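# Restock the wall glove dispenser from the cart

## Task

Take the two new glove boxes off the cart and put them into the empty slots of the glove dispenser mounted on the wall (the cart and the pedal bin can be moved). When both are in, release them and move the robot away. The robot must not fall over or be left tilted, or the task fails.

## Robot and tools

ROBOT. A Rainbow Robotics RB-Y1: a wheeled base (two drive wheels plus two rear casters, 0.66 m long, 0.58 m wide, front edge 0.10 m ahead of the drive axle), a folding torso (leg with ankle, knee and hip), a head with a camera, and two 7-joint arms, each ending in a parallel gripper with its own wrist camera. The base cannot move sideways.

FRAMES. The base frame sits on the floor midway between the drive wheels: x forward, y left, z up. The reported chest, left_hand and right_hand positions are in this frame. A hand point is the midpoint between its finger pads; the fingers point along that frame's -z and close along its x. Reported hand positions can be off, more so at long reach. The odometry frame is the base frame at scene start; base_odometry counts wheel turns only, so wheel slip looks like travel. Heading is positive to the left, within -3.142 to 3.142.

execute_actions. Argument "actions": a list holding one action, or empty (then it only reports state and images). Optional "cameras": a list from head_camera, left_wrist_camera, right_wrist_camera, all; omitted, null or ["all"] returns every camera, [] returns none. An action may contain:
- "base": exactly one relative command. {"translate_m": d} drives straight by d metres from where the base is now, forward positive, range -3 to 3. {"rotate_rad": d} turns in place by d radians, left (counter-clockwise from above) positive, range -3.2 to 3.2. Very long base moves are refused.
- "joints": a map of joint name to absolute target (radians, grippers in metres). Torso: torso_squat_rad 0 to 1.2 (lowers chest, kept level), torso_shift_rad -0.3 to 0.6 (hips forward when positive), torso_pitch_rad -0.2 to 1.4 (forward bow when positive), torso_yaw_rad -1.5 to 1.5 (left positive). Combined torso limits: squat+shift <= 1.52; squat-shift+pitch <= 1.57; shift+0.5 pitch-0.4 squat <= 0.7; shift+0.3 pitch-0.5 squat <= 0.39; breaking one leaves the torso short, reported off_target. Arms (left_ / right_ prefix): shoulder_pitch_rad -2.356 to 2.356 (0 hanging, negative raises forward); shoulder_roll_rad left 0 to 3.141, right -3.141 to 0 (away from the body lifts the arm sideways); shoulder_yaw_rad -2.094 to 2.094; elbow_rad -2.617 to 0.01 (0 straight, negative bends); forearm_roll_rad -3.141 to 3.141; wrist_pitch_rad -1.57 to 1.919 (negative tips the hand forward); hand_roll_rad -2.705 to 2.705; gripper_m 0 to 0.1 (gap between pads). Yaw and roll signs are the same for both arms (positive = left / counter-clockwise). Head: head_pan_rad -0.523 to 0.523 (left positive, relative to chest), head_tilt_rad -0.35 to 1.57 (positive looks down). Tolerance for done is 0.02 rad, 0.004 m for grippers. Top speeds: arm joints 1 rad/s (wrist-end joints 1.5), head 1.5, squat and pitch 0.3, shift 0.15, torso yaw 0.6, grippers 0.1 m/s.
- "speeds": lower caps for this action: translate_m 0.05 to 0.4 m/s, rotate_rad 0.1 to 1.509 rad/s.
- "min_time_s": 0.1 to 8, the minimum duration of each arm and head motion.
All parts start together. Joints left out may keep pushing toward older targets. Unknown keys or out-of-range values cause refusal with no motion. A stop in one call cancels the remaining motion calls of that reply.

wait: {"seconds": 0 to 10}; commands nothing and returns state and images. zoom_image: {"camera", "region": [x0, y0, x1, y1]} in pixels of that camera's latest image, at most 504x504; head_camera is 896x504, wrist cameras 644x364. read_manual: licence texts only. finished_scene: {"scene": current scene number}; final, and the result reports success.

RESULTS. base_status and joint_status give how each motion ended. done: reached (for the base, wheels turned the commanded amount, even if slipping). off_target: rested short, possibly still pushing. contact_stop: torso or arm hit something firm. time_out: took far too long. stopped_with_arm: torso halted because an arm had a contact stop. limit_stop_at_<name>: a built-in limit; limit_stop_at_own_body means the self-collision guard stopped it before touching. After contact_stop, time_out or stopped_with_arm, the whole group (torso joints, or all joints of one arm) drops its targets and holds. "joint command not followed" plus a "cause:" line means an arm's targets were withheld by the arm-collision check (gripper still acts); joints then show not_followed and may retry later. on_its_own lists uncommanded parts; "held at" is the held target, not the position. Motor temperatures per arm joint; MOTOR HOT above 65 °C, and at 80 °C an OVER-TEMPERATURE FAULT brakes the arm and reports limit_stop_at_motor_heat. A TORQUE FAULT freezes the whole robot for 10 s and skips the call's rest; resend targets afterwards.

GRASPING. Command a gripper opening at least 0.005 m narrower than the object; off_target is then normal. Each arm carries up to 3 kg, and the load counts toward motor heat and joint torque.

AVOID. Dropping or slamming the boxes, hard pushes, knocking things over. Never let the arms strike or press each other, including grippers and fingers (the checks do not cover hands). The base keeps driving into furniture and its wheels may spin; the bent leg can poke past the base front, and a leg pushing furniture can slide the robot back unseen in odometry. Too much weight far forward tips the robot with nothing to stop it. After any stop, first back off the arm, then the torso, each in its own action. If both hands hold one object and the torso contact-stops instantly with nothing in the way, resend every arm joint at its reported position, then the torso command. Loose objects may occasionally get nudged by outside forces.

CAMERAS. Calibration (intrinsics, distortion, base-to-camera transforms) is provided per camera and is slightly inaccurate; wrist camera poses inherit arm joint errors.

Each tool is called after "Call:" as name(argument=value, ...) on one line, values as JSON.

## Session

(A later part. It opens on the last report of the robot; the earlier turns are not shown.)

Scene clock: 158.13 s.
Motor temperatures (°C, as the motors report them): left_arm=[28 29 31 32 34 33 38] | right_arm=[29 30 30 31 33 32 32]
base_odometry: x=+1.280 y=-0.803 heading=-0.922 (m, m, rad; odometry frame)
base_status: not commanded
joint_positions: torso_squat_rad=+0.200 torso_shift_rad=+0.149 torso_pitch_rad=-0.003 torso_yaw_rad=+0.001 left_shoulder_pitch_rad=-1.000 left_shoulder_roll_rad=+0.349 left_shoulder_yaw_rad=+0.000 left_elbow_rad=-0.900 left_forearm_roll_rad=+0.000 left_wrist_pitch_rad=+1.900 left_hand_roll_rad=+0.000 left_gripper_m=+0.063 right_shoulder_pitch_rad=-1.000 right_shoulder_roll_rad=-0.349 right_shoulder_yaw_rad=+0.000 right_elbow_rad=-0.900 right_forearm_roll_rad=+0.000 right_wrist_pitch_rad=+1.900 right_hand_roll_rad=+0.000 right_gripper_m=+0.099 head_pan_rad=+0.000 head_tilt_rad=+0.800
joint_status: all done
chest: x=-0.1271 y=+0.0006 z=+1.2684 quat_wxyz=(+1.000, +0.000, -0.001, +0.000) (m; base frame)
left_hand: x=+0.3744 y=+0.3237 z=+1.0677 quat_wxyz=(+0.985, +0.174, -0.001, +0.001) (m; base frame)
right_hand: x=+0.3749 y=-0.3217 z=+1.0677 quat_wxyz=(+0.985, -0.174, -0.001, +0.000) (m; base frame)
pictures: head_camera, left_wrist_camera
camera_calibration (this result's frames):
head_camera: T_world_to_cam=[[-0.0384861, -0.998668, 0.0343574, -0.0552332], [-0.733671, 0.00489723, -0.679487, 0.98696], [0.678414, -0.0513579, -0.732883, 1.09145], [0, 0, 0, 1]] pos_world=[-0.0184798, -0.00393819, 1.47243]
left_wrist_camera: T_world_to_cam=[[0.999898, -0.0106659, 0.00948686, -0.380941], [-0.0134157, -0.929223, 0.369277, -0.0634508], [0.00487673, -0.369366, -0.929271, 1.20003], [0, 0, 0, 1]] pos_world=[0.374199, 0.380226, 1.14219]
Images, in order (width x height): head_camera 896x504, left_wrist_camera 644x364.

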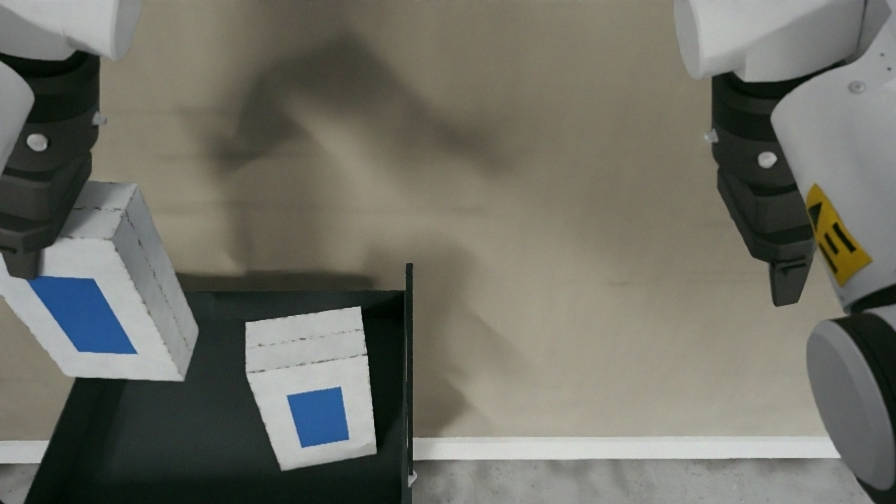

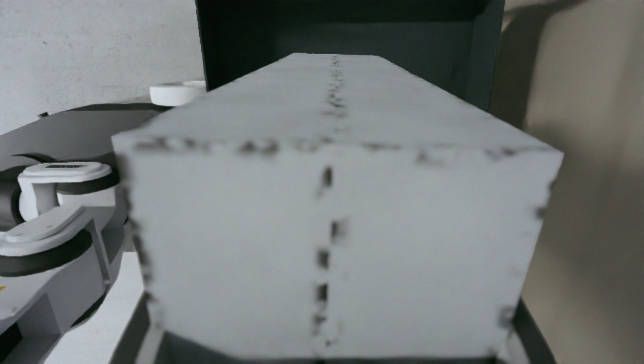

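Call:
execute_actions(actions=[{"base":{"translate_m":-0.5},"joints":{"torso_squat_rad":0.1}}], cameras=[])

Call:
execute_actions(actions=[{"base":{"rotate_rad":0.738},"joints":{"right_hand_roll_rad":0.15}}], cameras=[])

Call:
execute_actions(actions=[{"base":{"translate_m":0.676}}], cameras=[])

Call:
execute_actions(actions=[{"base":{"rotate_rad":-0.738}}])

Scene clock: 176.03 s.
Motor temperatures (°C, as the motors report them): left_arm=[29 29 31 32 34 33 38] | right_arm=[29 30 30 31 33 32 32]
base_odometry: x=+0.977 y=-0.404 heading=-0.920 (m, m, rad; odometry frame)
base_status: done
joint_positions: torso_squat_rad=+0.100 torso_shift_rad=+0.149 torso_pitch_rad=-0.003 torso_yaw_rad=+0.001 left_shoulder_pitch_rad=-1.000 left_shoulder_roll_rad=+0.349 left_shoulder_yaw_rad=+0.000 left_elbow_rad=-0.900 left_forearm_roll_rad=+0.000 left_wrist_pitch_rad=+1.900 left_hand_roll_rad=+0.000 left_gripper_m=+0.063 right_shoulder_pitch_rad=-1.000 right_shoulder_roll_rad=-0.349 right_shoulder_yaw_rad=+0.000 right_elbow_rad=-0.900 right_forearm_roll_rad=+0.000 right_wrist_pitch_rad=+1.900 right_hand_roll_rad=+0.000 right_gripper_m=+0.099 head_pan_rad=+0.000 head_tilt_rad=+0.800
joint_status: all done
chest: x=-0.1258 y=+0.0007 z=+1.2787 quat_wxyz=(+1.000, +0.000, -0.002, +0.000) (m; base frame)
left_hand: x=+0.3758 y=+0.3238 z=+1.0781 quat_wxyz=(+0.985, +0.173, -0.001, +0.001) (m; base frame)
right_hand: x=+0.3763 y=-0.3216 z=+1.0782 quat_wxyz=(+0.985, -0.174, -0.002, +0.000) (m; base frame)
pictures: none
No camera images: the call's "cameras" was empty. Leave "cameras" out to get every camera's image.

Scene clock: 178.80 s.
Motor temperatures (°C, as the motors report them): left_arm=[29 29 31 32 34 33 38] | right_arm=[29 30 30 31 33 32 32]
base_odometry: x=+0.977 y=-0.404 heading=-0.183 (m, m, rad; odometry frame)
base_status: done
joint_positions: torso_squat_rad=+0.100 torso_shift_rad=+0.149 torso_pitch_rad=-0.003 torso_yaw_rad=+0.001 left_shoulder_pitch_rad=-1.000 left_shoulder_roll_rad=+0.349 left_shoulder_yaw_rad=+0.000 left_elbow_rad=-0.900 left_forearm_roll_rad=+0.000 left_wrist_pitch_rad=+1.900 left_hand_roll_rad=+0.000 left_gripper_m=+0.063 right_shoulder_pitch_rad=-1.000 right_shoulder_roll_rad=-0.349 right_shoulder_yaw_rad=+0.000 right_elbow_rad=-0.900 right_forearm_roll_rad=+0.000 right_wrist_pitch_rad=+1.900 right_hand_roll_rad=+0.150 right_gripper_m=+0.099 head_pan_rad=+0.000 head_tilt_rad=+0.800
joint_status: all done
chest: x=-0.1258 y=+0.0007 z=+1.2787 quat_wxyz=(+1.000, +0.000, -0.002, +0.000) (m; base frame)
left_hand: x=+0.3758 y=+0.3237 z=+1.0781 quat_wxyz=(+0.985, +0.173, -0.001, +0.001) (m; base frame)
right_hand: x=+0.3763 y=-0.3216 z=+1.0782 quat_wxyz=(+0.982, -0.173, +0.011, +0.074) (m; base frame)
pictures: none
No camera images: the call's "cameras" was empty. Leave "cameras" out to get every camera's image.

Scene clock: 181.87 s.
Motor temperatures (°C, as the motors report them): left_arm=[29 29 31 32 34 33 38] | right_arm=[30 30 30 31 33 32 32]
base_odometry: x=+1.642 y=-0.527 heading=-0.183 (m, m, rad; odometry frame)
base_status: done
joint_positions: torso_squat_rad=+0.100 torso_shift_rad=+0.149 torso_pitch_rad=-0.003 torso_yaw_rad=+0.001 left_shoulder_pitch_rad=-1.000 left_shoulder_roll_rad=+0.349 left_shoulder_yaw_rad=+0.000 left_elbow_rad=-0.900 left_forearm_roll_rad=+0.000 left_wrist_pitch_rad=+1.900 left_hand_roll_rad=+0.000 left_gripper_m=+0.063 right_shoulder_pitch_rad=-1.000 right_shoulder_roll_rad=-0.349 right_shoulder_yaw_rad=+0.000 right_elbow_rad=-0.900 right_forearm_roll_rad=+0.000 right_wrist_pitch_rad=+1.900 right_hand_roll_rad=+0.150 right_gripper_m=+0.099 head_pan_rad=+0.000 head_tilt_rad=+0.800
joint_status: not commanded
chest: x=-0.1255 y=+0.0007 z=+1.2787 quat_wxyz=(+1.000, +0.000, -0.001, +0.000) (m; base frame)
left_hand: x=+0.3759 y=+0.3237 z=+1.0779 quat_wxyz=(+0.985, +0.173, -0.001, +0.001) (m; base frame)
right_hand: x=+0.3765 y=-0.3216 z=+1.0781 quat_wxyz=(+0.982, -0.173, +0.012, +0.074) (m; base frame)
pictures: none
No camera images: the call's "cameras" was empty. Leave "cameras" out to get every camera's image.

Scene clock: 184.63 s.
Motor temperatures (°C, as the motors report them): left_arm=[29 29 31 32 34 33 38] | right_arm=[30 30 30 31 33 32 32]
base_odometry: x=+1.642 y=-0.527 heading=-0.920 (m, m, rad; odometry frame)
base_status: done
joint_positions: torso_squat_rad=+0.100 torso_shift_rad=+0.149 torso_pitch_rad=-0.003 torso_yaw_rad=+0.001 left_shoulder_pitch_rad=-1.000 left_shoulder_roll_rad=+0.349 left_shoulder_yaw_rad=+0.000 left_elbow_rad=-0.900 left_forearm_roll_rad=+0.000 left_wrist_pitch_rad=+1.900 left_hand_roll_rad=+0.000 left_gripper_m=+0.063 right_shoulder_pitch_rad=-1.000 right_shoulder_roll_rad=-0.349 right_shoulder_yaw_rad=+0.000 right_elbow_rad=-0.900 right_forearm_roll_rad=+0.000 right_wrist_pitch_rad=+1.900 right_hand_roll_rad=+0.150 right_gripper_m=+0.099 head_pan_rad=+0.000 head_tilt_rad=+0.800
joint_status: not commanded
chest: x=-0.1255 y=+0.0007 z=+1.2787 quat_wxyz=(+1.000, +0.000, -0.001, +0.000) (m; base frame)
left_hand: x=+0.3759 y=+0.3237 z=+1.0779 quat_wxyz=(+0.985, +0.173, -0.001, +0.001) (m; base frame)
right_hand: x=+0.3765 y=-0.3216 z=+1.0781 quat_wxyz=(+0.982, -0.173, +0.012, +0.074) (m; base frame)
pictures: head_camera, left_wrist_camera, right_wrist_camera
camera_calibration (this result's frames):
head_camera: T_world_to_cam=[[-0.0384827, -0.998664, 0.0344752, -0.055589], [-0.733681, 0.00481532, -0.679477, 0.995136], [0.678404, -0.0514419, -0.732886, 1.09797], [0, 0, 0, 1]] pos_world=[-0.0168917, -0.00382518, 1.48277]
left_wrist_camera: T_world_to_cam=[[0.999901, -0.0107127, 0.00917615, -0.382198], [-0.0133455, -0.929133, 0.369505, -0.0674607], [0.00456747, -0.369591, -0.929183, 1.20953], [0, 0, 0, 1]] pos_world=[0.375735, 0.380257, 1.15231]
right_wrist_camera: T_world_to_cam=[[-0.987958, -0.153176, 0.0217958, 0.301194], [-0.135476, 0.924493, 0.356313, -0.00716612], [-0.0747287, 0.349069, -0.934113, 1.23733], [0, 0, 0, 1]] pos_world=[0.389061, -0.379154, 1.1518]
Images, in order (width x height): head_camera 896x504, left_wrist_camera 644x364, right_wrist_camera 644x364.

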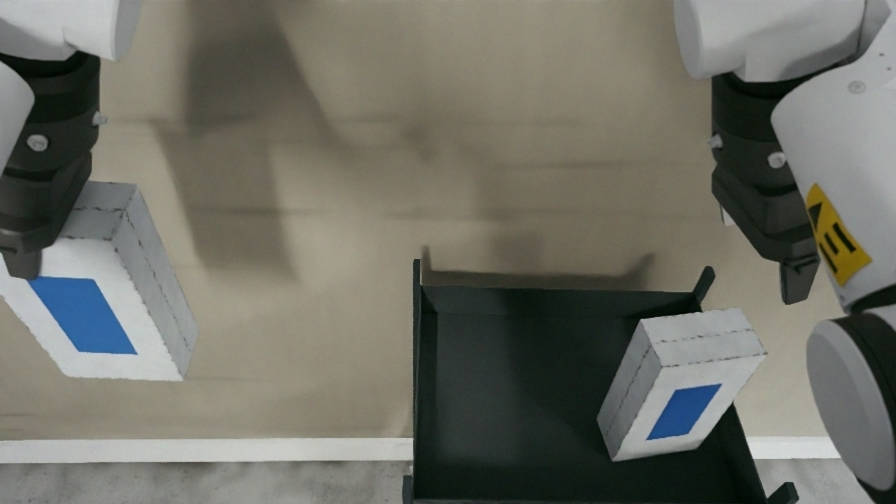

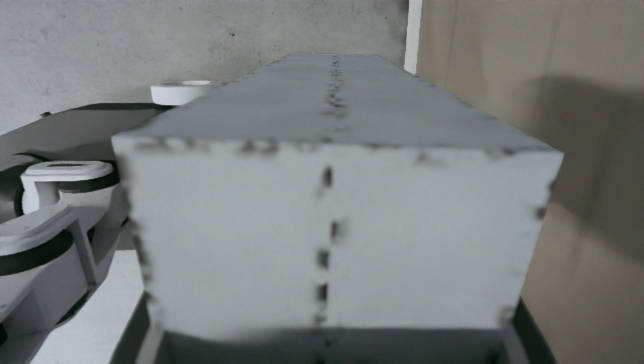

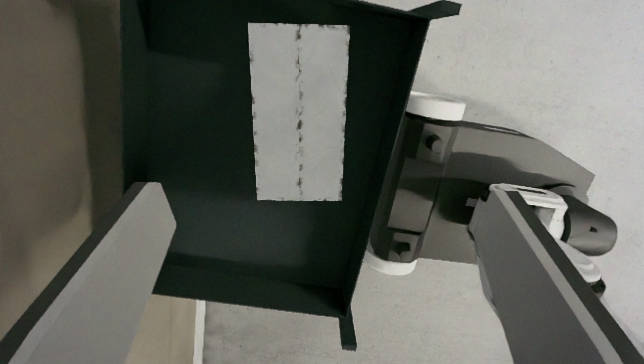

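Call:
execute_actions(actions=[{"joints":{"torso_squat_rad":0.6,"torso_shift_rad":0.22}}], cameras=["right_wrist_camera"])

Scene clock: 193.50 s.
Motor temperatures (°C, as the motors report them): left_arm=[29 29 31 32 34 33 38] | right_arm=[30 30 30 31 33 32 32]
base_odometry: x=+1.642 y=-0.527 heading=-0.920 (m, m, rad; odometry frame)
base_status: not commanded
joint_positions: torso_squat_rad=+0.600 torso_shift_rad=+0.220 torso_pitch_rad=-0.003 torso_yaw_rad=+0.001 left_shoulder_pitch_rad=-1.000 left_shoulder_roll_rad=+0.349 left_shoulder_yaw_rad=+0.000 left_elbow_rad=-0.900 left_forearm_roll_rad=+0.000 left_wrist_pitch_rad=+1.900 left_hand_roll_rad=+0.000 left_gripper_m=+0.063 right_shoulder_pitch_rad=-1.000 right_shoulder_roll_rad=-0.349 right_shoulder_yaw_rad=+0.000 right_elbow_rad=-0.900 right_forearm_roll_rad=+0.000 right_wrist_pitch_rad=+1.900 right_hand_roll_rad=+0.150 right_gripper_m=+0.099 head_pan_rad=+0.000 head_tilt_rad=+0.800
joint_status: all done
chest: x=-0.1029 y=+0.0006 z=+1.1538 quat_wxyz=(+1.000, +0.000, -0.002, +0.000) (m; base frame)
left_hand: x=+0.3987 y=+0.3236 z=+0.9530 quat_wxyz=(+0.985, +0.173, -0.001, +0.001) (m; base frame)
right_hand: x=+0.3992 y=-0.3217 z=+0.9532 quat_wxyz=(+0.982, -0.173, +0.012, +0.074) (m; base frame)
pictures: right_wrist_camera
camera_calibration (this result's frames):
right_wrist_camera: T_world_to_cam=[[-0.987965, -0.153177, 0.021495, 0.326662], [-0.135584, 0.924493, 0.356271, 0.0405771], [-0.0744444, 0.349069, -0.934135, 1.12238], [0, 0, 0, 1]] pos_world=[0.411787, -0.379265, 1.02698]
Images, in order (width x height): right_wrist_camera 644x364.

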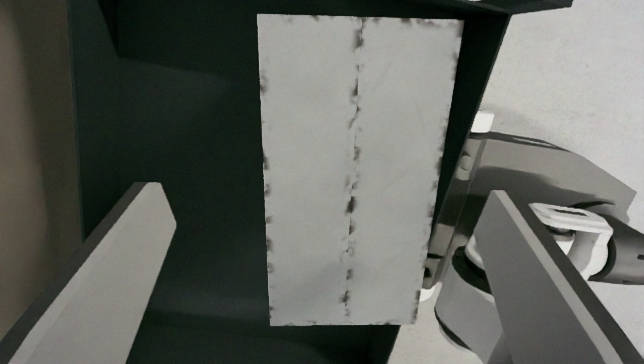

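Call:
execute_actions(actions=[{"joints":{"torso_squat_rad":0.78}}], cameras=["right_wrist_camera"])

Call:
execute_actions(actions=[{"joints":{"right_gripper_m":0.05}}], cameras=[])

Call:
execute_actions(actions=[{"joints":{"torso_squat_rad":0.1,"torso_shift_rad":0.15,"right_hand_roll_rad":0}}], cameras=["right_wrist_camera","head_camera"])

Scene clock: 202.70 s.
Motor temperatures (°C, as the motors report them): left_arm=[30 30 31 32 34 33 38] | right_arm=[30 30 30 31 33 32 32]
base_odometry: x=+1.642 y=-0.527 heading=-0.920 (m, m, rad; odometry frame)
base_status: not commanded
joint_positions: torso_squat_rad=+0.780 torso_shift_rad=+0.220 torso_pitch_rad=-0.004 torso_yaw_rad=+0.001 left_shoulder_pitch_rad=-1.000 left_shoulder_roll_rad=+0.349 left_shoulder_yaw_rad=+0.000 left_elbow_rad=-0.900 left_forearm_roll_rad=+0.000 left_wrist_pitch_rad=+1.900 left_hand_roll_rad=+0.000 left_gripper_m=+0.063 right_shoulder_pitch_rad=-1.004 right_shoulder_roll_rad=-0.350 right_shoulder_yaw_rad=+0.000 right_elbow_rad=-0.902 right_forearm_roll_rad=+0.000 right_wrist_pitch_rad=+1.900 right_hand_roll_rad=+0.150 right_gripper_m=+0.099 head_pan_rad=+0.000 head_tilt_rad=+0.800
joint_status: all done
chest: x=-0.1210 y=+0.0007 z=+1.0756 quat_wxyz=(+1.000, +0.000, -0.002, +0.000) (m; base frame)
left_hand: x=+0.3808 y=+0.3236 z=+0.8754 quat_wxyz=(+0.985, +0.173, -0.002, +0.001) (m; base frame)
right_hand: x=+0.3830 y=-0.3216 z=+0.8787 quat_wxyz=(+0.982, -0.174, +0.008, +0.074) (m; base frame)
pictures: right_wrist_camera
camera_calibration (this result's frames):
right_wrist_camera: T_world_to_cam=[[-0.987939, -0.154214, 0.0139363, 0.318569], [-0.139376, 0.924863, 0.35384, 0.0685066], [-0.0674562, 0.34763, -0.935202, 1.04928], [0, 0, 0, 1]] pos_world=[0.395056, -0.378994, 0.952611]
Images, in order (width x height): right_wrist_camera 644x364.

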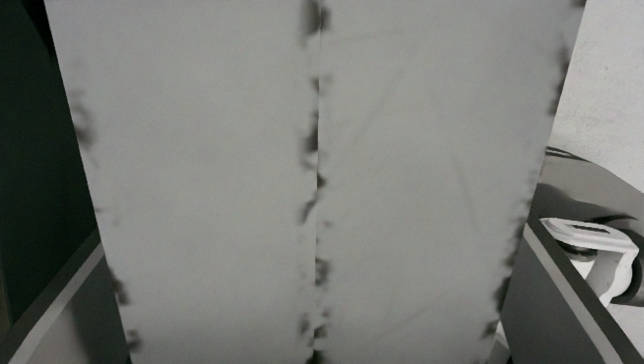

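Scene clock: 203.67 s.
Motor temperatures (°C, as the motors report them): left_arm=[30 30 31 32 34 33 38] | right_arm=[30 30 30 31 33 32 32]
base_odometry: x=+1.642 y=-0.527 heading=-0.920 (m, m, rad; odometry frame)
base_status: not commanded
joint_positions: torso_squat_rad=+0.780 torso_shift_rad=+0.220 torso_pitch_rad=-0.004 torso_yaw_rad=+0.001 left_shoulder_pitch_rad=-1.000 left_shoulder_roll_rad=+0.349 left_shoulder_yaw_rad=+0.000 left_elbow_rad=-0.900 left_forearm_roll_rad=+0.000 left_wrist_pitch_rad=+1.900 left_hand_roll_rad=+0.000 left_gripper_m=+0.063 right_shoulder_pitch_rad=-1.004 right_shoulder_roll_rad=-0.350 right_shoulder_yaw_rad=+0.000 right_elbow_rad=-0.902 right_forearm_roll_rad=+0.000 right_wrist_pitch_rad=+1.900 right_hand_roll_rad=+0.150 right_gripper_m=+0.063 head_pan_rad=+0.000 head_tilt_rad=+0.800
joint_status: right_gripper_m off_target (ended at +0.063, target +0.050)
chest: x=-0.1210 y=+0.0007 z=+1.0756 quat_wxyz=(+1.000, +0.000, -0.002, +0.000) (m; base frame)
left_hand: x=+0.3808 y=+0.3236 z=+0.8754 quat_wxyz=(+0.985, +0.173, -0.002, +0.001) (m; base frame)
right_hand: x=+0.3832 y=-0.3216 z=+0.8788 quat_wxyz=(+0.982, -0.174, +0.007, +0.074) (m; base frame)
pictures: none
No camera images: the call's "cameras" was empty. Leave "cameras" out to get every camera's image.

Scene clock: 206.83 s.
Motor temperatures (°C, as the motors report them): left_arm=[30 30 31 32 34 33 38] | right_arm=[30 30 30 31 33 32 32]
base_odometry: x=+1.642 y=-0.527 heading=-0.920 (m, m, rad; odometry frame)
base_status: not commanded
joint_positions: torso_squat_rad=+0.100 torso_shift_rad=+0.150 torso_pitch_rad=-0.003 torso_yaw_rad=+0.001 left_shoulder_pitch_rad=-1.000 left_shoulder_roll_rad=+0.349 left_shoulder_yaw_rad=+0.000 left_elbow_rad=-0.900 left_forearm_roll_rad=+0.000 left_wrist_pitch_rad=+1.900 left_hand_roll_rad=+0.000 left_gripper_m=+0.063 right_shoulder_pitch_rad=-1.000 right_shoulder_roll_rad=-0.349 right_shoulder_yaw_rad=+0.000 right_elbow_rad=-0.900 right_forearm_roll_rad=+0.000 right_wrist_pitch_rad=+1.900 right_hand_roll_rad=+0.000 right_gripper_m=+0.062 head_pan_rad=+0.000 head_tilt_rad=+0.800
joint_status: all done
chest: x=-0.1247 y=+0.0008 z=+1.2786 quat_wxyz=(+1.000, +0.000, -0.001, +0.000) (m; base frame)
left_hand: x=+0.3768 y=+0.3238 z=+1.0776 quat_wxyz=(+0.985, +0.173, -0.001, +0.001) (m; base frame)
right_hand: x=+0.3773 y=-0.3215 z=+1.0779 quat_wxyz=(+0.985, -0.174, -0.001, +0.000) (m; base frame)
pictures: head_camera, right_wrist_camera
camera_calibration (this result's frames):
head_camera: T_world_to_cam=[[-0.0384802, -0.998657, 0.034702, -0.0556942], [-0.733732, 0.00466313, -0.679423, 0.995605], [0.678348, -0.0516063, -0.732926, 1.09734], [0, 0, 0, 1]] pos_world=[-0.0160112, -0.00363265, 1.48264]
right_wrist_camera: T_world_to_cam=[[-0.999491, -0.0129407, -0.0291618, 0.406401], [-0.022396, 0.935567, 0.352437, -0.0420149], [0.022722, 0.352911, -0.935381, 1.20307], [0, 0, 0, 1]] pos_world=[0.377917, -0.38001, 1.15199]
Images, in order (width x height): head_camera 896x504, right_wrist_camera 644x364.

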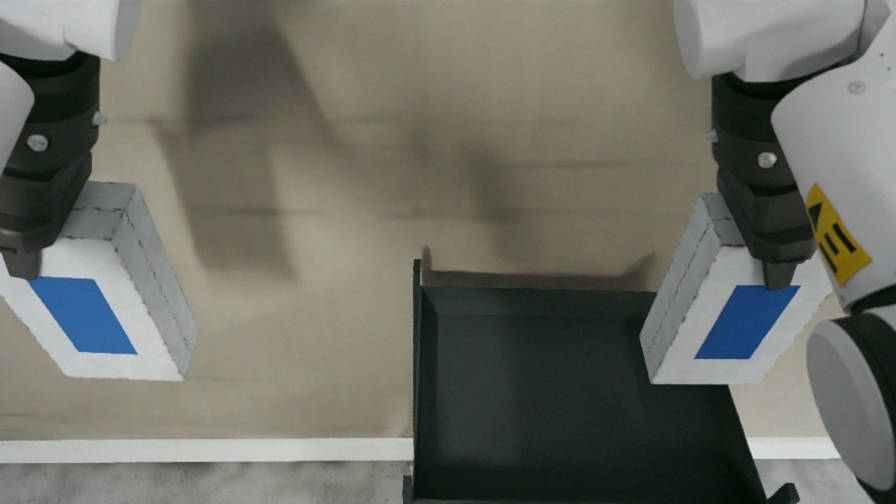

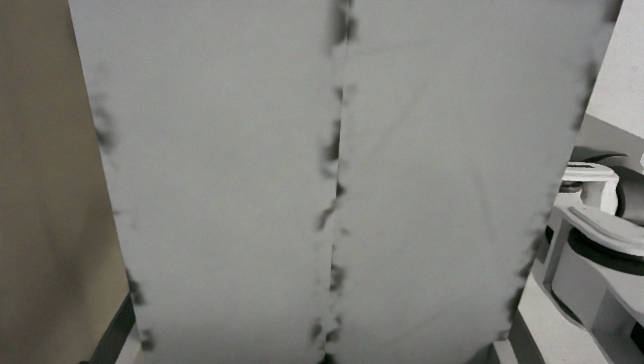

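Call:
execute_actions(actions=[{"base":{"translate_m":-1.34}}], cameras=[])

Call:
execute_actions(actions=[{"base":{"rotate_rad":1.571},"joints":{"head_tilt_rad":0.55}}], cameras=[])

Call:
execute_actions(actions=[{"base":{"translate_m":1.1}}], cameras=["head_camera"])

Scene clock: 217.77 s.
Motor temperatures (°C, as the motors report them): left_arm=[30 30 31 32 34 33 38] | right_arm=[30 30 30 31 33 32 32]
base_odometry: x=+0.830 y=+0.540 heading=-0.921 (m, m, rad; odometry frame)
base_status: done
joint_positions: torso_squat_rad=+0.100 torso_shift_rad=+0.150 torso_pitch_rad=-0.003 torso_yaw_rad=+0.001 left_shoulder_pitch_rad=-1.000 left_shoulder_roll_rad=+0.349 left_shoulder_yaw_rad=+0.000 left_elbow_rad=-0.900 left_forearm_roll_rad=+0.000 left_wrist_pitch_rad=+1.900 left_hand_roll_rad=+0.000 left_gripper_m=+0.063 right_shoulder_pitch_rad=-0.999 right_shoulder_roll_rad=-0.349 right_shoulder_yaw_rad=+0.000 right_elbow_rad=-0.900 right_forearm_roll_rad=+0.000 right_wrist_pitch_rad=+1.900 right_hand_roll_rad=+0.000 right_gripper_m=+0.062 head_pan_rad=+0.000 head_tilt_rad=+0.800
joint_status: not commanded
chest: x=-0.1248 y=+0.0008 z=+1.2786 quat_wxyz=(+1.000, +0.000, -0.001, +0.000) (m; base frame)
left_hand: x=+0.3767 y=+0.3238 z=+1.0777 quat_wxyz=(+0.985, +0.173, -0.001, +0.001) (m; base frame)
right_hand: x=+0.3772 y=-0.3215 z=+1.0779 quat_wxyz=(+0.985, -0.174, -0.001, +0.000) (m; base frame)
pictures: none
No camera images: the call's "cameras" was empty. Leave "cameras" out to get every camera's image.

Scene clock: 221.67 s.
Motor temperatures (°C, as the motors report them): left_arm=[30 30 31 33 34 33 38] | right_arm=[30 30 30 31 33 32 32]
base_odometry: x=+0.830 y=+0.540 heading=+0.649 (m, m, rad; odometry frame)
base_status: done
joint_positions: torso_squat_rad=+0.100 torso_shift_rad=+0.150 torso_pitch_rad=-0.003 torso_yaw_rad=+0.001 left_shoulder_pitch_rad=-1.000 left_shoulder_roll_rad=+0.349 left_shoulder_yaw_rad=+0.000 left_elbow_rad=-0.900 left_forearm_roll_rad=+0.000 left_wrist_pitch_rad=+1.900 left_hand_roll_rad=+0.000 left_gripper_m=+0.063 right_shoulder_pitch_rad=-0.999 right_shoulder_roll_rad=-0.349 right_shoulder_yaw_rad=+0.000 right_elbow_rad=-0.900 right_forearm_roll_rad=+0.000 right_wrist_pitch_rad=+1.900 right_hand_roll_rad=+0.000 right_gripper_m=+0.062 head_pan_rad=+0.000 head_tilt_rad=+0.550
joint_status: all done
chest: x=-0.1248 y=+0.0008 z=+1.2786 quat_wxyz=(+1.000, +0.000, -0.001, +0.000) (m; base frame)
left_hand: x=+0.3767 y=+0.3238 z=+1.0778 quat_wxyz=(+0.985, +0.173, -0.001, +0.001) (m; base frame)
right_hand: x=+0.3772 y=-0.3215 z=+1.0779 quat_wxyz=(+0.985, -0.174, -0.001, +0.000) (m; base frame)
pictures: none
No camera images: the call's "cameras" was empty. Leave "cameras" out to get every camera's image.

Scene clock: 226.00 s.
Motor temperatures (°C, as the motors report them): left_arm=[30 30 31 33 34 33 38] | right_arm=[30 30 30 31 33 32 32]
base_odometry: x=+1.706 y=+1.205 heading=+0.650 (m, m, rad; odometry frame)
base_status: done
joint_positions: torso_squat_rad=+0.100 torso_shift_rad=+0.150 torso_pitch_rad=-0.003 torso_yaw_rad=+0.001 left_shoulder_pitch_rad=-1.000 left_shoulder_roll_rad=+0.349 left_shoulder_yaw_rad=+0.000 left_elbow_rad=-0.900 left_forearm_roll_rad=+0.000 left_wrist_pitch_rad=+1.900 left_hand_roll_rad=+0.000 left_gripper_m=+0.063 right_shoulder_pitch_rad=-0.999 right_shoulder_roll_rad=-0.349 right_shoulder_yaw_rad=+0.000 right_elbow_rad=-0.900 right_forearm_roll_rad=+0.000 right_wrist_pitch_rad=+1.900 right_hand_roll_rad=+0.000 right_gripper_m=+0.062 head_pan_rad=+0.000 head_tilt_rad=+0.550
joint_status: not commanded
chest: x=-0.1247 y=+0.0008 z=+1.2786 quat_wxyz=(+1.000, +0.000, -0.001, +0.000) (m; base frame)
left_hand: x=+0.3768 y=+0.3238 z=+1.0776 quat_wxyz=(+0.985, +0.173, -0.001, +0.001) (m; base frame)
right_hand: x=+0.3772 y=-0.3215 z=+1.0777 quat_wxyz=(+0.985, -0.174, -0.001, +0.000) (m; base frame)
pictures: head_camera
camera_calibration (this result's frames):
head_camera: T_world_to_cam=[[-0.0457359, -0.998668, 0.023903, -0.0405228], [-0.542831, 0.0047588, -0.839829, 1.25251], [0.838596, -0.0513856, -0.542325, 0.832027], [0, 0, 0, 1]] pos_world=[-0.0196849, -0.00367511, 1.50409]
Images, in order (width x height): head_camera 896x504.

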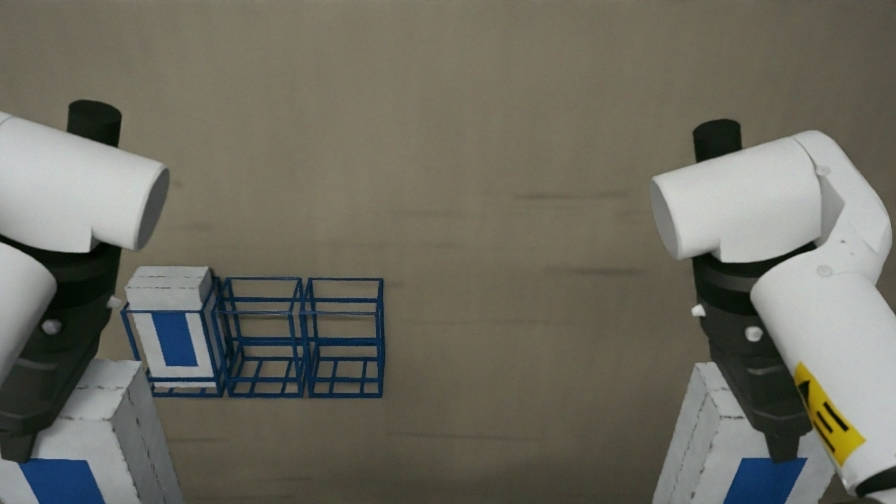

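Call:
execute_actions(actions=[{"joints":{"torso_squat_rad":0,"left_shoulder_pitch_rad":-1.27,"left_elbow_rad":-0.63,"right_shoulder_pitch_rad":-1.27,"right_elbow_rad":-0.63,"head_tilt_rad":0.7},"base":{"rotate_rad":-0.1}}], cameras=[])

Call:
execute_actions(actions=[{"base":{"translate_m":0.3}}], cameras=[])

Call:
execute_actions(actions=[{"base":{"rotate_rad":0.1}}], cameras=["head_camera","left_wrist_camera"])

Scene clock: 240.63 s.
Motor temperatures (°C, as the motors report them): left_arm=[30 30 31 33 34 33 38] | right_arm=[30 30 30 31 33 32 32]
base_odometry: x=+1.706 y=+1.205 heading=+0.551 (m, m, rad; odometry frame)
base_status: done
joint_positions: torso_squat_rad=+0.000 torso_shift_rad=+0.150 torso_pitch_rad=-0.003 torso_yaw_rad=+0.001 left_shoulder_pitch_rad=-1.270 left_shoulder_roll_rad=+0.349 left_shoulder_yaw_rad=+0.000 left_elbow_rad=-0.630 left_forearm_roll_rad=+0.000 left_wrist_pitch_rad=+1.900 left_hand_roll_rad=+0.000 left_gripper_m=+0.063 right_shoulder_pitch_rad=-1.269 right_shoulder_roll_rad=-0.349 right_shoulder_yaw_rad=+0.000 right_elbow_rad=-0.630 right_forearm_roll_rad=+0.000 right_wrist_pitch_rad=+1.900 right_hand_roll_rad=+0.000 right_gripper_m=+0.062 head_pan_rad=+0.000 head_tilt_rad=+0.700
joint_status: all done
chest: x=-0.1241 y=+0.0008 z=+1.2820 quat_wxyz=(+1.000, +0.000, -0.001, +0.000) (m; base frame)
left_hand: x=+0.4010 y=+0.2996 z=+1.1477 quat_wxyz=(+0.985, +0.173, -0.001, +0.001) (m; base frame)
right_hand: x=+0.4014 y=-0.2972 z=+1.1477 quat_wxyz=(+0.985, -0.174, -0.001, +0.000) (m; base frame)
pictures: none
No camera images: the call's "cameras" was empty. Leave "cameras" out to get every camera's image.

Scene clock: 242.97 s.
Motor temperatures (°C, as the motors report them): left_arm=[31 30 31 33 34 33 38] | right_arm=[30 30 30 31 33 32 32]
base_odometry: x=+1.962 y=+1.362 heading=+0.551 (m, m, rad; odometry frame)
base_status: done
joint_positions: torso_squat_rad=+0.000 torso_shift_rad=+0.150 torso_pitch_rad=-0.003 torso_yaw_rad=+0.001 left_shoulder_pitch_rad=-1.270 left_shoulder_roll_rad=+0.349 left_shoulder_yaw_rad=+0.000 left_elbow_rad=-0.630 left_forearm_roll_rad=+0.000 left_wrist_pitch_rad=+1.900 left_hand_roll_rad=+0.000 left_gripper_m=+0.063 right_shoulder_pitch_rad=-1.269 right_shoulder_roll_rad=-0.349 right_shoulder_yaw_rad=+0.000 right_elbow_rad=-0.630 right_forearm_roll_rad=+0.000 right_wrist_pitch_rad=+1.900 right_hand_roll_rad=+0.000 right_gripper_m=+0.062 head_pan_rad=+0.000 head_tilt_rad=+0.700
joint_status: not commanded
chest: x=-0.1242 y=+0.0008 z=+1.2821 quat_wxyz=(+1.000, +0.000, -0.001, +0.000) (m; base frame)
left_hand: x=+0.4009 y=+0.2996 z=+1.1477 quat_wxyz=(+0.985, +0.173, -0.001, +0.001) (m; base frame)
right_hand: x=+0.4013 y=-0.2972 z=+1.1477 quat_wxyz=(+0.985, -0.174, -0.001, +0.000) (m; base frame)
pictures: none
No camera images: the call's "cameras" was empty. Leave "cameras" out to get every camera's image.

Scene clock: 244.23 s.
Motor temperatures (°C, as the motors report them): left_arm=[31 30 31 33 34 33 38] | right_arm=[30 30 30 31 33 32 32]
base_odometry: x=+1.962 y=+1.362 heading=+0.650 (m, m, rad; odometry frame)
base_status: done
joint_positions: torso_squat_rad=+0.000 torso_shift_rad=+0.150 torso_pitch_rad=-0.003 torso_yaw_rad=+0.001 left_shoulder_pitch_rad=-1.270 left_shoulder_roll_rad=+0.349 left_shoulder_yaw_rad=+0.000 left_elbow_rad=-0.630 left_forearm_roll_rad=+0.000 left_wrist_pitch_rad=+1.900 left_hand_roll_rad=+0.000 left_gripper_m=+0.063 right_shoulder_pitch_rad=-1.269 right_shoulder_roll_rad=-0.349 right_shoulder_yaw_rad=+0.000 right_elbow_rad=-0.630 right_forearm_roll_rad=+0.000 right_wrist_pitch_rad=+1.900 right_hand_roll_rad=+0.000 right_gripper_m=+0.062 head_pan_rad=+0.000 head_tilt_rad=+0.700
joint_status: not commanded
chest: x=-0.1242 y=+0.0008 z=+1.2821 quat_wxyz=(+1.000, +0.000, -0.001, +0.000) (m; base frame)
left_hand: x=+0.4009 y=+0.2996 z=+1.1477 quat_wxyz=(+0.985, +0.173, -0.001, +0.001) (m; base frame)
right_hand: x=+0.4013 y=-0.2972 z=+1.1477 quat_wxyz=(+0.985, -0.174, -0.001, +0.000) (m; base frame)
pictures: head_camera, left_wrist_camera
camera_calibration (this result's frames):
head_camera: T_world_to_cam=[[-0.0417034, -0.998664, 0.0305254, -0.0500177], [-0.662189, 0.00474857, -0.749321, 1.10928], [0.748175, -0.0514629, -0.661502, 1.00083], [0, 0, 0, 1]] pos_world=[-0.0163253, -0.00371289, 1.49479]
left_wrist_camera: T_world_to_cam=[[0.999901, -0.0107717, 0.00901718, -0.407898], [-0.0133422, -0.92908, 0.369638, -0.115559], [0.00439605, -0.369722, -0.929132, 1.26545], [0, 0, 0, 1]] pos_world=[0.400753, 0.356109, 1.22217]
Images, in order (width x height): head_camera 896x504, left_wrist_camera 644x364.

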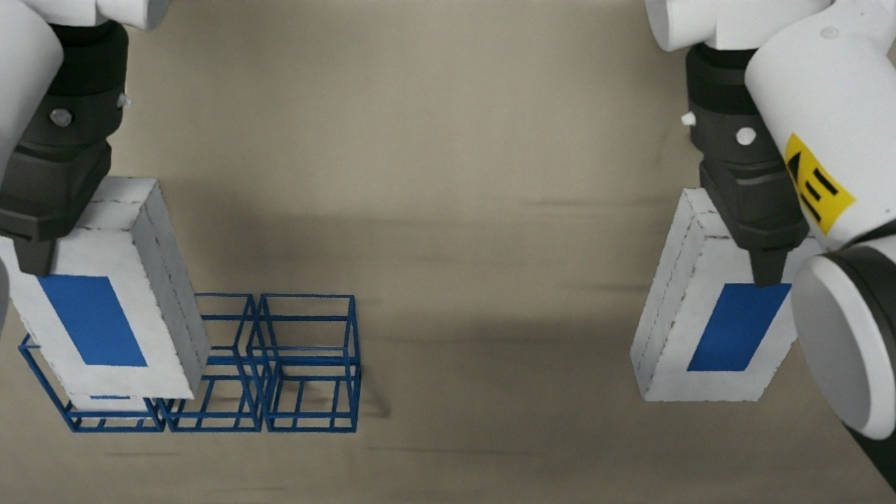

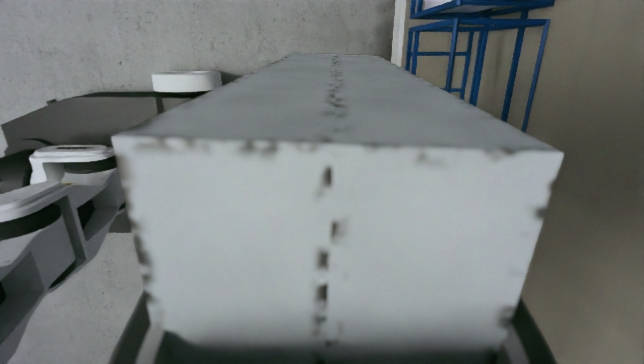

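Call:
execute_actions(actions=[{"base":{"translate_m":0.17},"joints":{"head_tilt_rad":0.9,"head_pan_rad":0.3}}], cameras=["head_camera","left_wrist_camera"])

Scene clock: 257.00 s.
Motor temperatures (°C, as the motors report them): left_arm=[31 30 31 33 34 33 38] | right_arm=[31 30 30 31 33 32 32]
base_odometry: x=+2.097 y=+1.465 heading=+0.651 (m, m, rad; odometry frame)
base_status: done
joint_positions: torso_squat_rad=+0.000 torso_shift_rad=+0.150 torso_pitch_rad=-0.003 torso_yaw_rad=+0.001 left_shoulder_pitch_rad=-1.270 left_shoulder_roll_rad=+0.349 left_shoulder_yaw_rad=+0.000 left_elbow_rad=-0.630 left_forearm_roll_rad=+0.000 left_wrist_pitch_rad=+1.900 left_hand_roll_rad=+0.000 left_gripper_m=+0.063 right_shoulder_pitch_rad=-1.269 right_shoulder_roll_rad=-0.349 right_shoulder_yaw_rad=+0.000 right_elbow_rad=-0.630 right_forearm_roll_rad=+0.000 right_wrist_pitch_rad=+1.900 right_hand_roll_rad=+0.000 right_gripper_m=+0.062 head_pan_rad=+0.300 head_tilt_rad=+0.900
joint_status: all done
chest: x=-0.1241 y=+0.0008 z=+1.2821 quat_wxyz=(+1.000, +0.000, -0.001, +0.000) (m; base frame)
left_hand: x=+0.4009 y=+0.2996 z=+1.1477 quat_wxyz=(+0.985, +0.173, -0.001, +0.001) (m; base frame)
right_hand: x=+0.4013 y=-0.2972 z=+1.1477 quat_wxyz=(+0.985, -0.174, -0.001, +0.000) (m; base frame)
pictures: head_camera, left_wrist_camera
camera_calibration (this result's frames):
head_camera: T_world_to_cam=[[0.26197, -0.964283, 0.0391214, -0.0316187], [-0.763579, -0.231893, -0.602639, 0.881669], [0.590186, 0.128001, -0.797055, 1.18535], [0, 0, 0, 1]] pos_world=[-0.01807, 0.022238, 1.47735]
left_wrist_camera: T_world_to_cam=[[0.999902, -0.0107578, 0.00895556, -0.407833], [-0.0133064, -0.929087, 0.369622, -0.115552], [0.00434419, -0.369705, -0.929139, 1.26545], [0, 0, 0, 1]] pos_world=[0.400758, 0.3561, 1.22215]
Images, in order (width x height): head_camera 896x504, left_wrist_camera 644x364.

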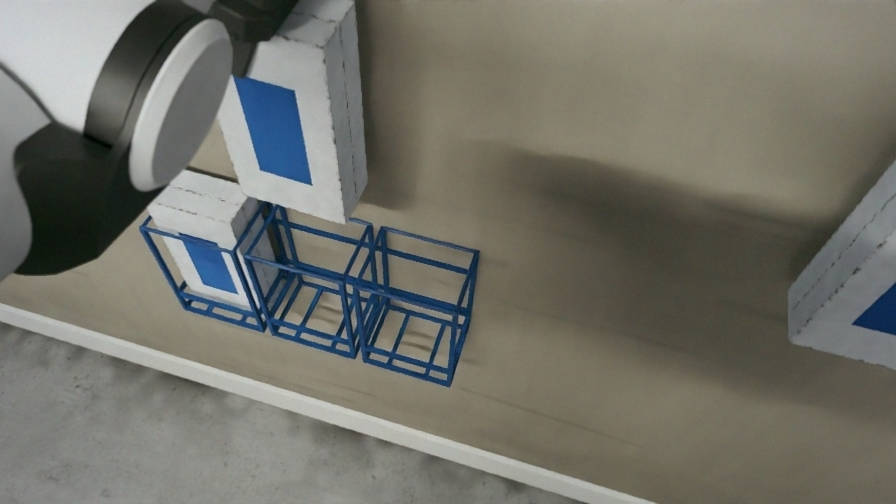

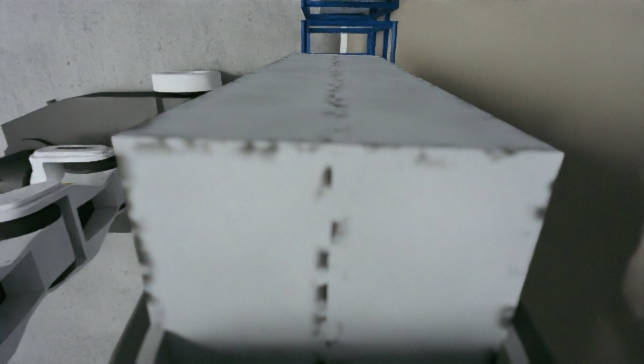

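Call:
execute_actions(actions=[{"base":{"translate_m":0.03},"joints":{"torso_yaw_rad":0.04,"torso_squat_rad":0.45}}], cameras=["head_camera"])

Scene clock: 275.67 s.
Motor temperatures (°C, as the motors report them): left_arm=[31 30 31 33 34 33 38] | right_arm=[31 30 30 32 33 32 32]
base_odometry: x=+2.120 y=+1.483 heading=+0.650 (m, m, rad; odometry frame)
base_status: done
joint_positions: torso_squat_rad=+0.041 torso_shift_rad=+0.141 torso_pitch_rad=-0.018 torso_yaw_rad=+0.001 left_shoulder_pitch_rad=-1.270 left_shoulder_roll_rad=+0.349 left_shoulder_yaw_rad=+0.000 left_elbow_rad=-0.630 left_forearm_roll_rad=+0.000 left_wrist_pitch_rad=+1.900 left_hand_roll_rad=+0.000 left_gripper_m=+0.063 right_shoulder_pitch_rad=-1.262 right_shoulder_roll_rad=-0.343 right_shoulder_yaw_rad=+0.002 right_elbow_rad=-0.628 right_forearm_roll_rad=+0.000 right_wrist_pitch_rad=+1.900 right_hand_roll_rad=+0.000 right_gripper_m=+0.062 head_pan_rad=+0.300 head_tilt_rad=+0.900
joint_status: torso_squat_rad contact_stop (moved +0.041 of +0.450); torso_yaw_rad contact_stop (moved +0.000 of +0.039)
on_its_own: torso_squat_rad is held at +0.040, not at your +0.450, since a contact_stop; torso_yaw_rad is held at +0.002, not at your +0.040, since a contact_stop
chest: x=-0.1351 y=+0.0007 z=+1.2823 quat_wxyz=(+1.000, +0.000, -0.009, +0.000) (m; base frame)
left_hand: x=+0.3920 y=+0.2994 z=+1.1559 quat_wxyz=(+0.985, +0.173, -0.008, +0.002) (m; base frame)
right_hand: x=+0.3903 y=-0.2960 z=+1.1507 quat_wxyz=(+0.985, -0.173, -0.003, +0.001) (m; base frame)
pictures: head_camera
camera_calibration (this result's frames):
head_camera: T_world_to_cam=[[0.261278, -0.964317, 0.0427379, -0.0335905], [-0.754549, -0.231654, -0.613997, 0.889268], [0.601988, 0.128176, -0.788151, 1.18222], [0, 0, 0, 1]] pos_world=[-0.0319086, 0.0220785, 1.47921]
Images, in order (width x height): head_camera 896x504.

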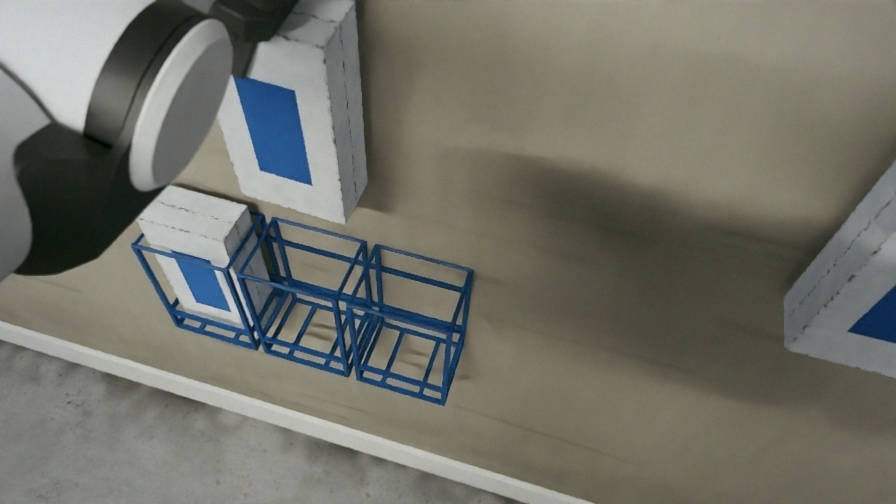

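Call:
execute_actions(actions=[{"base":{"translate_m":-0.02},"joints":{"right_shoulder_pitch_rad":-0.7,"right_shoulder_roll_rad":-0.349,"right_shoulder_yaw_rad":0,"right_elbow_rad":-1.2,"right_forearm_roll_rad":0,"right_wrist_pitch_rad":1.9,"right_hand_roll_rad":0}}], cameras=[])

Call:
execute_actions(actions=[{"joints":{"torso_squat_rad":0.0,"torso_shift_rad":0.15,"torso_pitch_rad":0,"torso_yaw_rad":0.04}}])

Scene clock: 290.57 s.
Motor temperatures (°C, as the motors report them): left_arm=[31 30 31 33 34 33 38] | right_arm=[37 32 30 32 33 32 32]
base_odometry: x=+2.105 y=+1.471 heading=+0.651 (m, m, rad; odometry frame)
base_status: done
joint_positions: torso_squat_rad=+0.040 torso_shift_rad=+0.145 torso_pitch_rad=-0.012 torso_yaw_rad=+0.002 left_shoulder_pitch_rad=-1.270 left_shoulder_roll_rad=+0.349 left_shoulder_yaw_rad=+0.000 left_elbow_rad=-0.630 left_forearm_roll_rad=+0.000 left_wrist_pitch_rad=+1.900 left_hand_roll_rad=+0.000 left_gripper_m=+0.063 right_shoulder_pitch_rad=-0.700 right_shoulder_roll_rad=-0.349 right_shoulder_yaw_rad=+0.000 right_elbow_rad=-1.199 right_forearm_roll_rad=+0.000 right_wrist_pitch_rad=+1.900 right_hand_roll_rad=+0.000 right_gripper_m=+0.062 head_pan_rad=+0.300 head_tilt_rad=+0.900
joint_status: all done
on_its_own: torso_squat_rad is held at +0.040, not at your +0.450, since a contact_stop; torso_yaw_rad is held at +0.002, not at your +0.040, since a contact_stop
chest: x=-0.1309 y=+0.0007 z=+1.2820 quat_wxyz=(+1.000, +0.000, -0.006, +0.001) (m; base frame)
left_hand: x=+0.3951 y=+0.3000 z=+1.1525 quat_wxyz=(+0.985, +0.173, -0.005, +0.002) (m; base frame)
right_hand: x=+0.3264 y=-0.3443 z=+1.0211 quat_wxyz=(+0.985, -0.174, -0.005, +0.000) (m; base frame)
pictures: none
No camera images: the call's "cameras" was empty. Leave "cameras" out to get every camera's image.

Scene clock: 291.37 s.
Motor temperatures (°C, as the motors report them): left_arm=[31 30 31 33 34 33 38] | right_arm=[36 32 30 32 33 32 32]
base_odometry: x=+2.105 y=+1.471 heading=+0.651 (m, m, rad; odometry frame)
base_status: not commanded
joint_positions: torso_squat_rad=+0.000 torso_shift_rad=+0.150 torso_pitch_rad=+0.001 torso_yaw_rad=+0.040 left_shoulder_pitch_rad=-1.270 left_shoulder_roll_rad=+0.349 left_shoulder_yaw_rad=+0.000 left_elbow_rad=-0.630 left_forearm_roll_rad=+0.000 left_wrist_pitch_rad=+1.900 left_hand_roll_rad=+0.000 left_gripper_m=+0.063 right_shoulder_pitch_rad=-0.700 right_shoulder_roll_rad=-0.349 right_shoulder_yaw_rad=+0.000 right_elbow_rad=-1.199 right_forearm_roll_rad=+0.000 right_wrist_pitch_rad=+1.900 right_hand_roll_rad=+0.000 right_gripper_m=+0.062 head_pan_rad=+0.300 head_tilt_rad=+0.900
joint_status: all done
chest: x=-0.1231 y=+0.0007 z=+1.2820 quat_wxyz=(+1.000, +0.000, +0.000, +0.020) (m; base frame)
left_hand: x=+0.3894 y=+0.3198 z=+1.1460 quat_wxyz=(+0.985, +0.173, +0.004, +0.020) (m; base frame)
right_hand: x=+0.3437 y=-0.3268 z=+1.0154 quat_wxyz=(+0.985, -0.174, -0.003, +0.020) (m; base frame)
pictures: head_camera, left_wrist_camera, right_wrist_camera
camera_calibration (this result's frames):
head_camera: T_world_to_cam=[[0.299635, -0.953293, 0.038102, -0.0260464], [-0.75592, -0.261584, -0.600132, 0.880213], [0.582068, 0.151018, -0.798993, 1.18619], [0, 0, 0, 1]] pos_world=[-0.0172706, 0.0262828, 1.477]
left_wrist_camera: T_world_to_cam=[[0.999583, 0.0283474, 0.00550347, -0.404535], [0.0243086, -0.928908, 0.369512, -0.110864], [0.0155869, -0.369224, -0.92921, 1.26691], [0, 0, 0, 1]] pos_world=[0.387314, 0.376257, 1.22041]
right_wrist_camera: T_world_to_cam=[[-0.998327, -0.0521707, -0.0249384, 0.353416], [-0.0576186, 0.933883, 0.352905, -0.00470378], [0.00487827, 0.353751, -0.935327, 1.15356], [0, 0, 0, 1]] pos_world=[0.346926, -0.385243, 1.08943]
Images, in order (width x height): head_camera 896x504, left_wrist_camera 644x364, right_wrist_camera 644x364.

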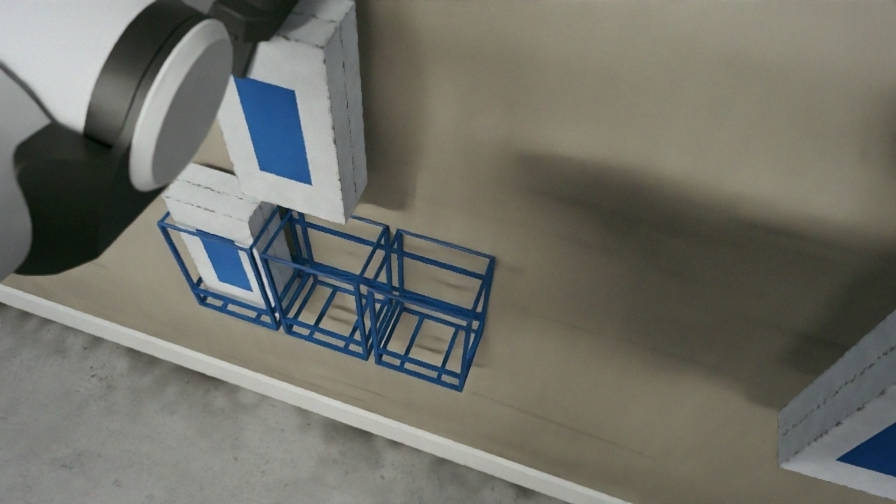

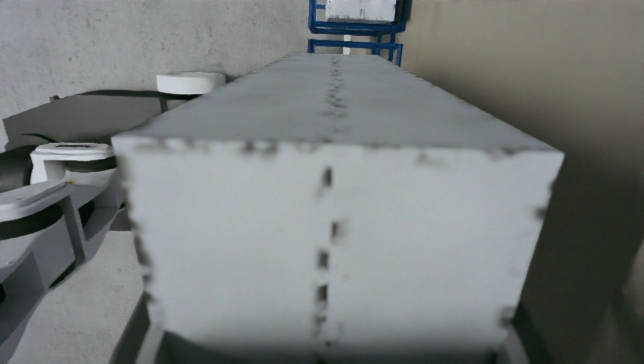

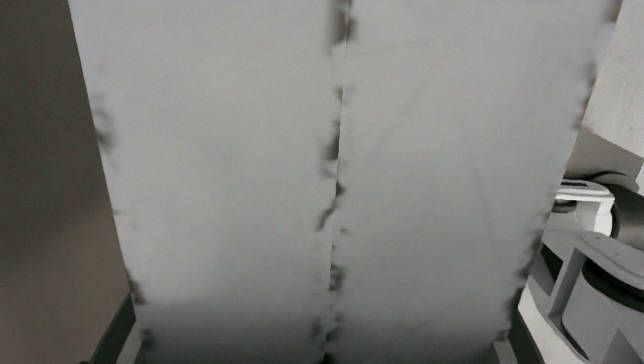

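Call:
execute_actions(actions=[{"base":{"translate_m":0.03},"speeds":{"translate_m":0.05}}], cameras=["head_camera","left_wrist_camera"])

Scene clock: 301.67 s.
Motor temperatures (°C, as the motors report them): left_arm=[32 30 31 33 34 33 38] | right_arm=[35 31 30 32 33 32 32]
base_odometry: x=+2.128 y=+1.488 heading=+0.650 (m, m, rad; odometry frame)
base_status: done
joint_positions: torso_squat_rad=+0.001 torso_shift_rad=+0.147 torso_pitch_rad=-0.005 torso_yaw_rad=+0.041 left_shoulder_pitch_rad=-1.263 left_shoulder_roll_rad=+0.343 left_shoulder_yaw_rad=-0.002 left_elbow_rad=-0.629 left_forearm_roll_rad=+0.000 left_wrist_pitch_rad=+1.900 left_hand_roll_rad=+0.000 left_gripper_m=+0.063 right_shoulder_pitch_rad=-0.699 right_shoulder_roll_rad=-0.349 right_shoulder_yaw_rad=+0.000 right_elbow_rad=-1.200 right_forearm_roll_rad=+0.000 right_wrist_pitch_rad=+1.900 right_hand_roll_rad=+0.000 right_gripper_m=+0.062 head_pan_rad=+0.300 head_tilt_rad=+0.900
joint_status: not commanded
chest: x=-0.1274 y=+0.0006 z=+1.2824 quat_wxyz=(+1.000, +0.000, -0.003, +0.020) (m; base frame)
left_hand: x=+0.3842 y=+0.3185 z=+1.1452 quat_wxyz=(+0.985, +0.173, +0.005, +0.018) (m; base frame)
right_hand: x=+0.3413 y=-0.3265 z=+1.0186 quat_wxyz=(+0.985, -0.174, -0.006, +0.020) (m; base frame)
pictures: head_camera, left_wrist_camera
camera_calibration (this result's frames):
head_camera: T_world_to_cam=[[0.300381, -0.952986, 0.0398653, -0.0270359], [-0.752072, -0.262346, -0.604617, 0.883379], [0.58665, 0.151634, -0.795518, 1.18515], [0, 0, 0, 1]] pos_world=[-0.0227804, 0.0262773, 1.47799]
left_wrist_camera: T_world_to_cam=[[0.99965, 0.026192, 0.00362927, -0.396488], [0.0229957, -0.928881, 0.369665, -0.111272], [0.0130534, -0.369452, -0.929158, 1.26676], [0, 0, 0, 1]] pos_world=[0.382373, 0.375034, 1.21959]
Images, in order (width x height): head_camera 896x504, left_wrist_camera 644x364.

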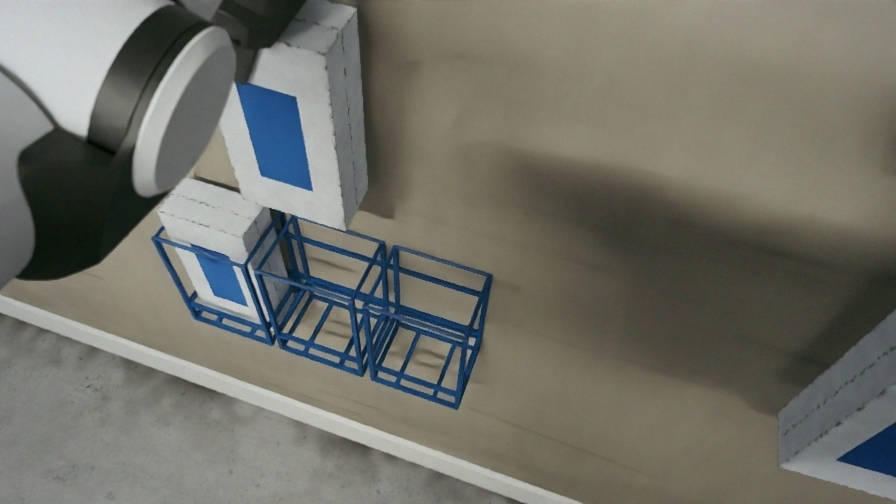

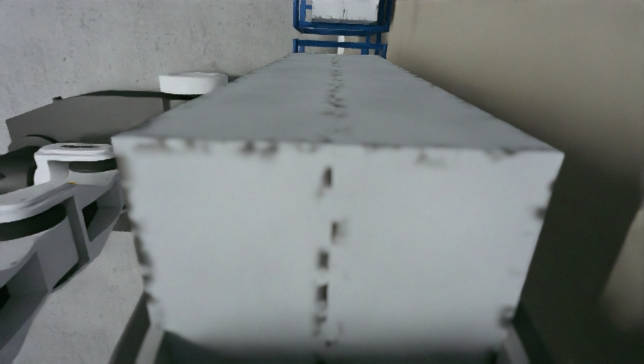

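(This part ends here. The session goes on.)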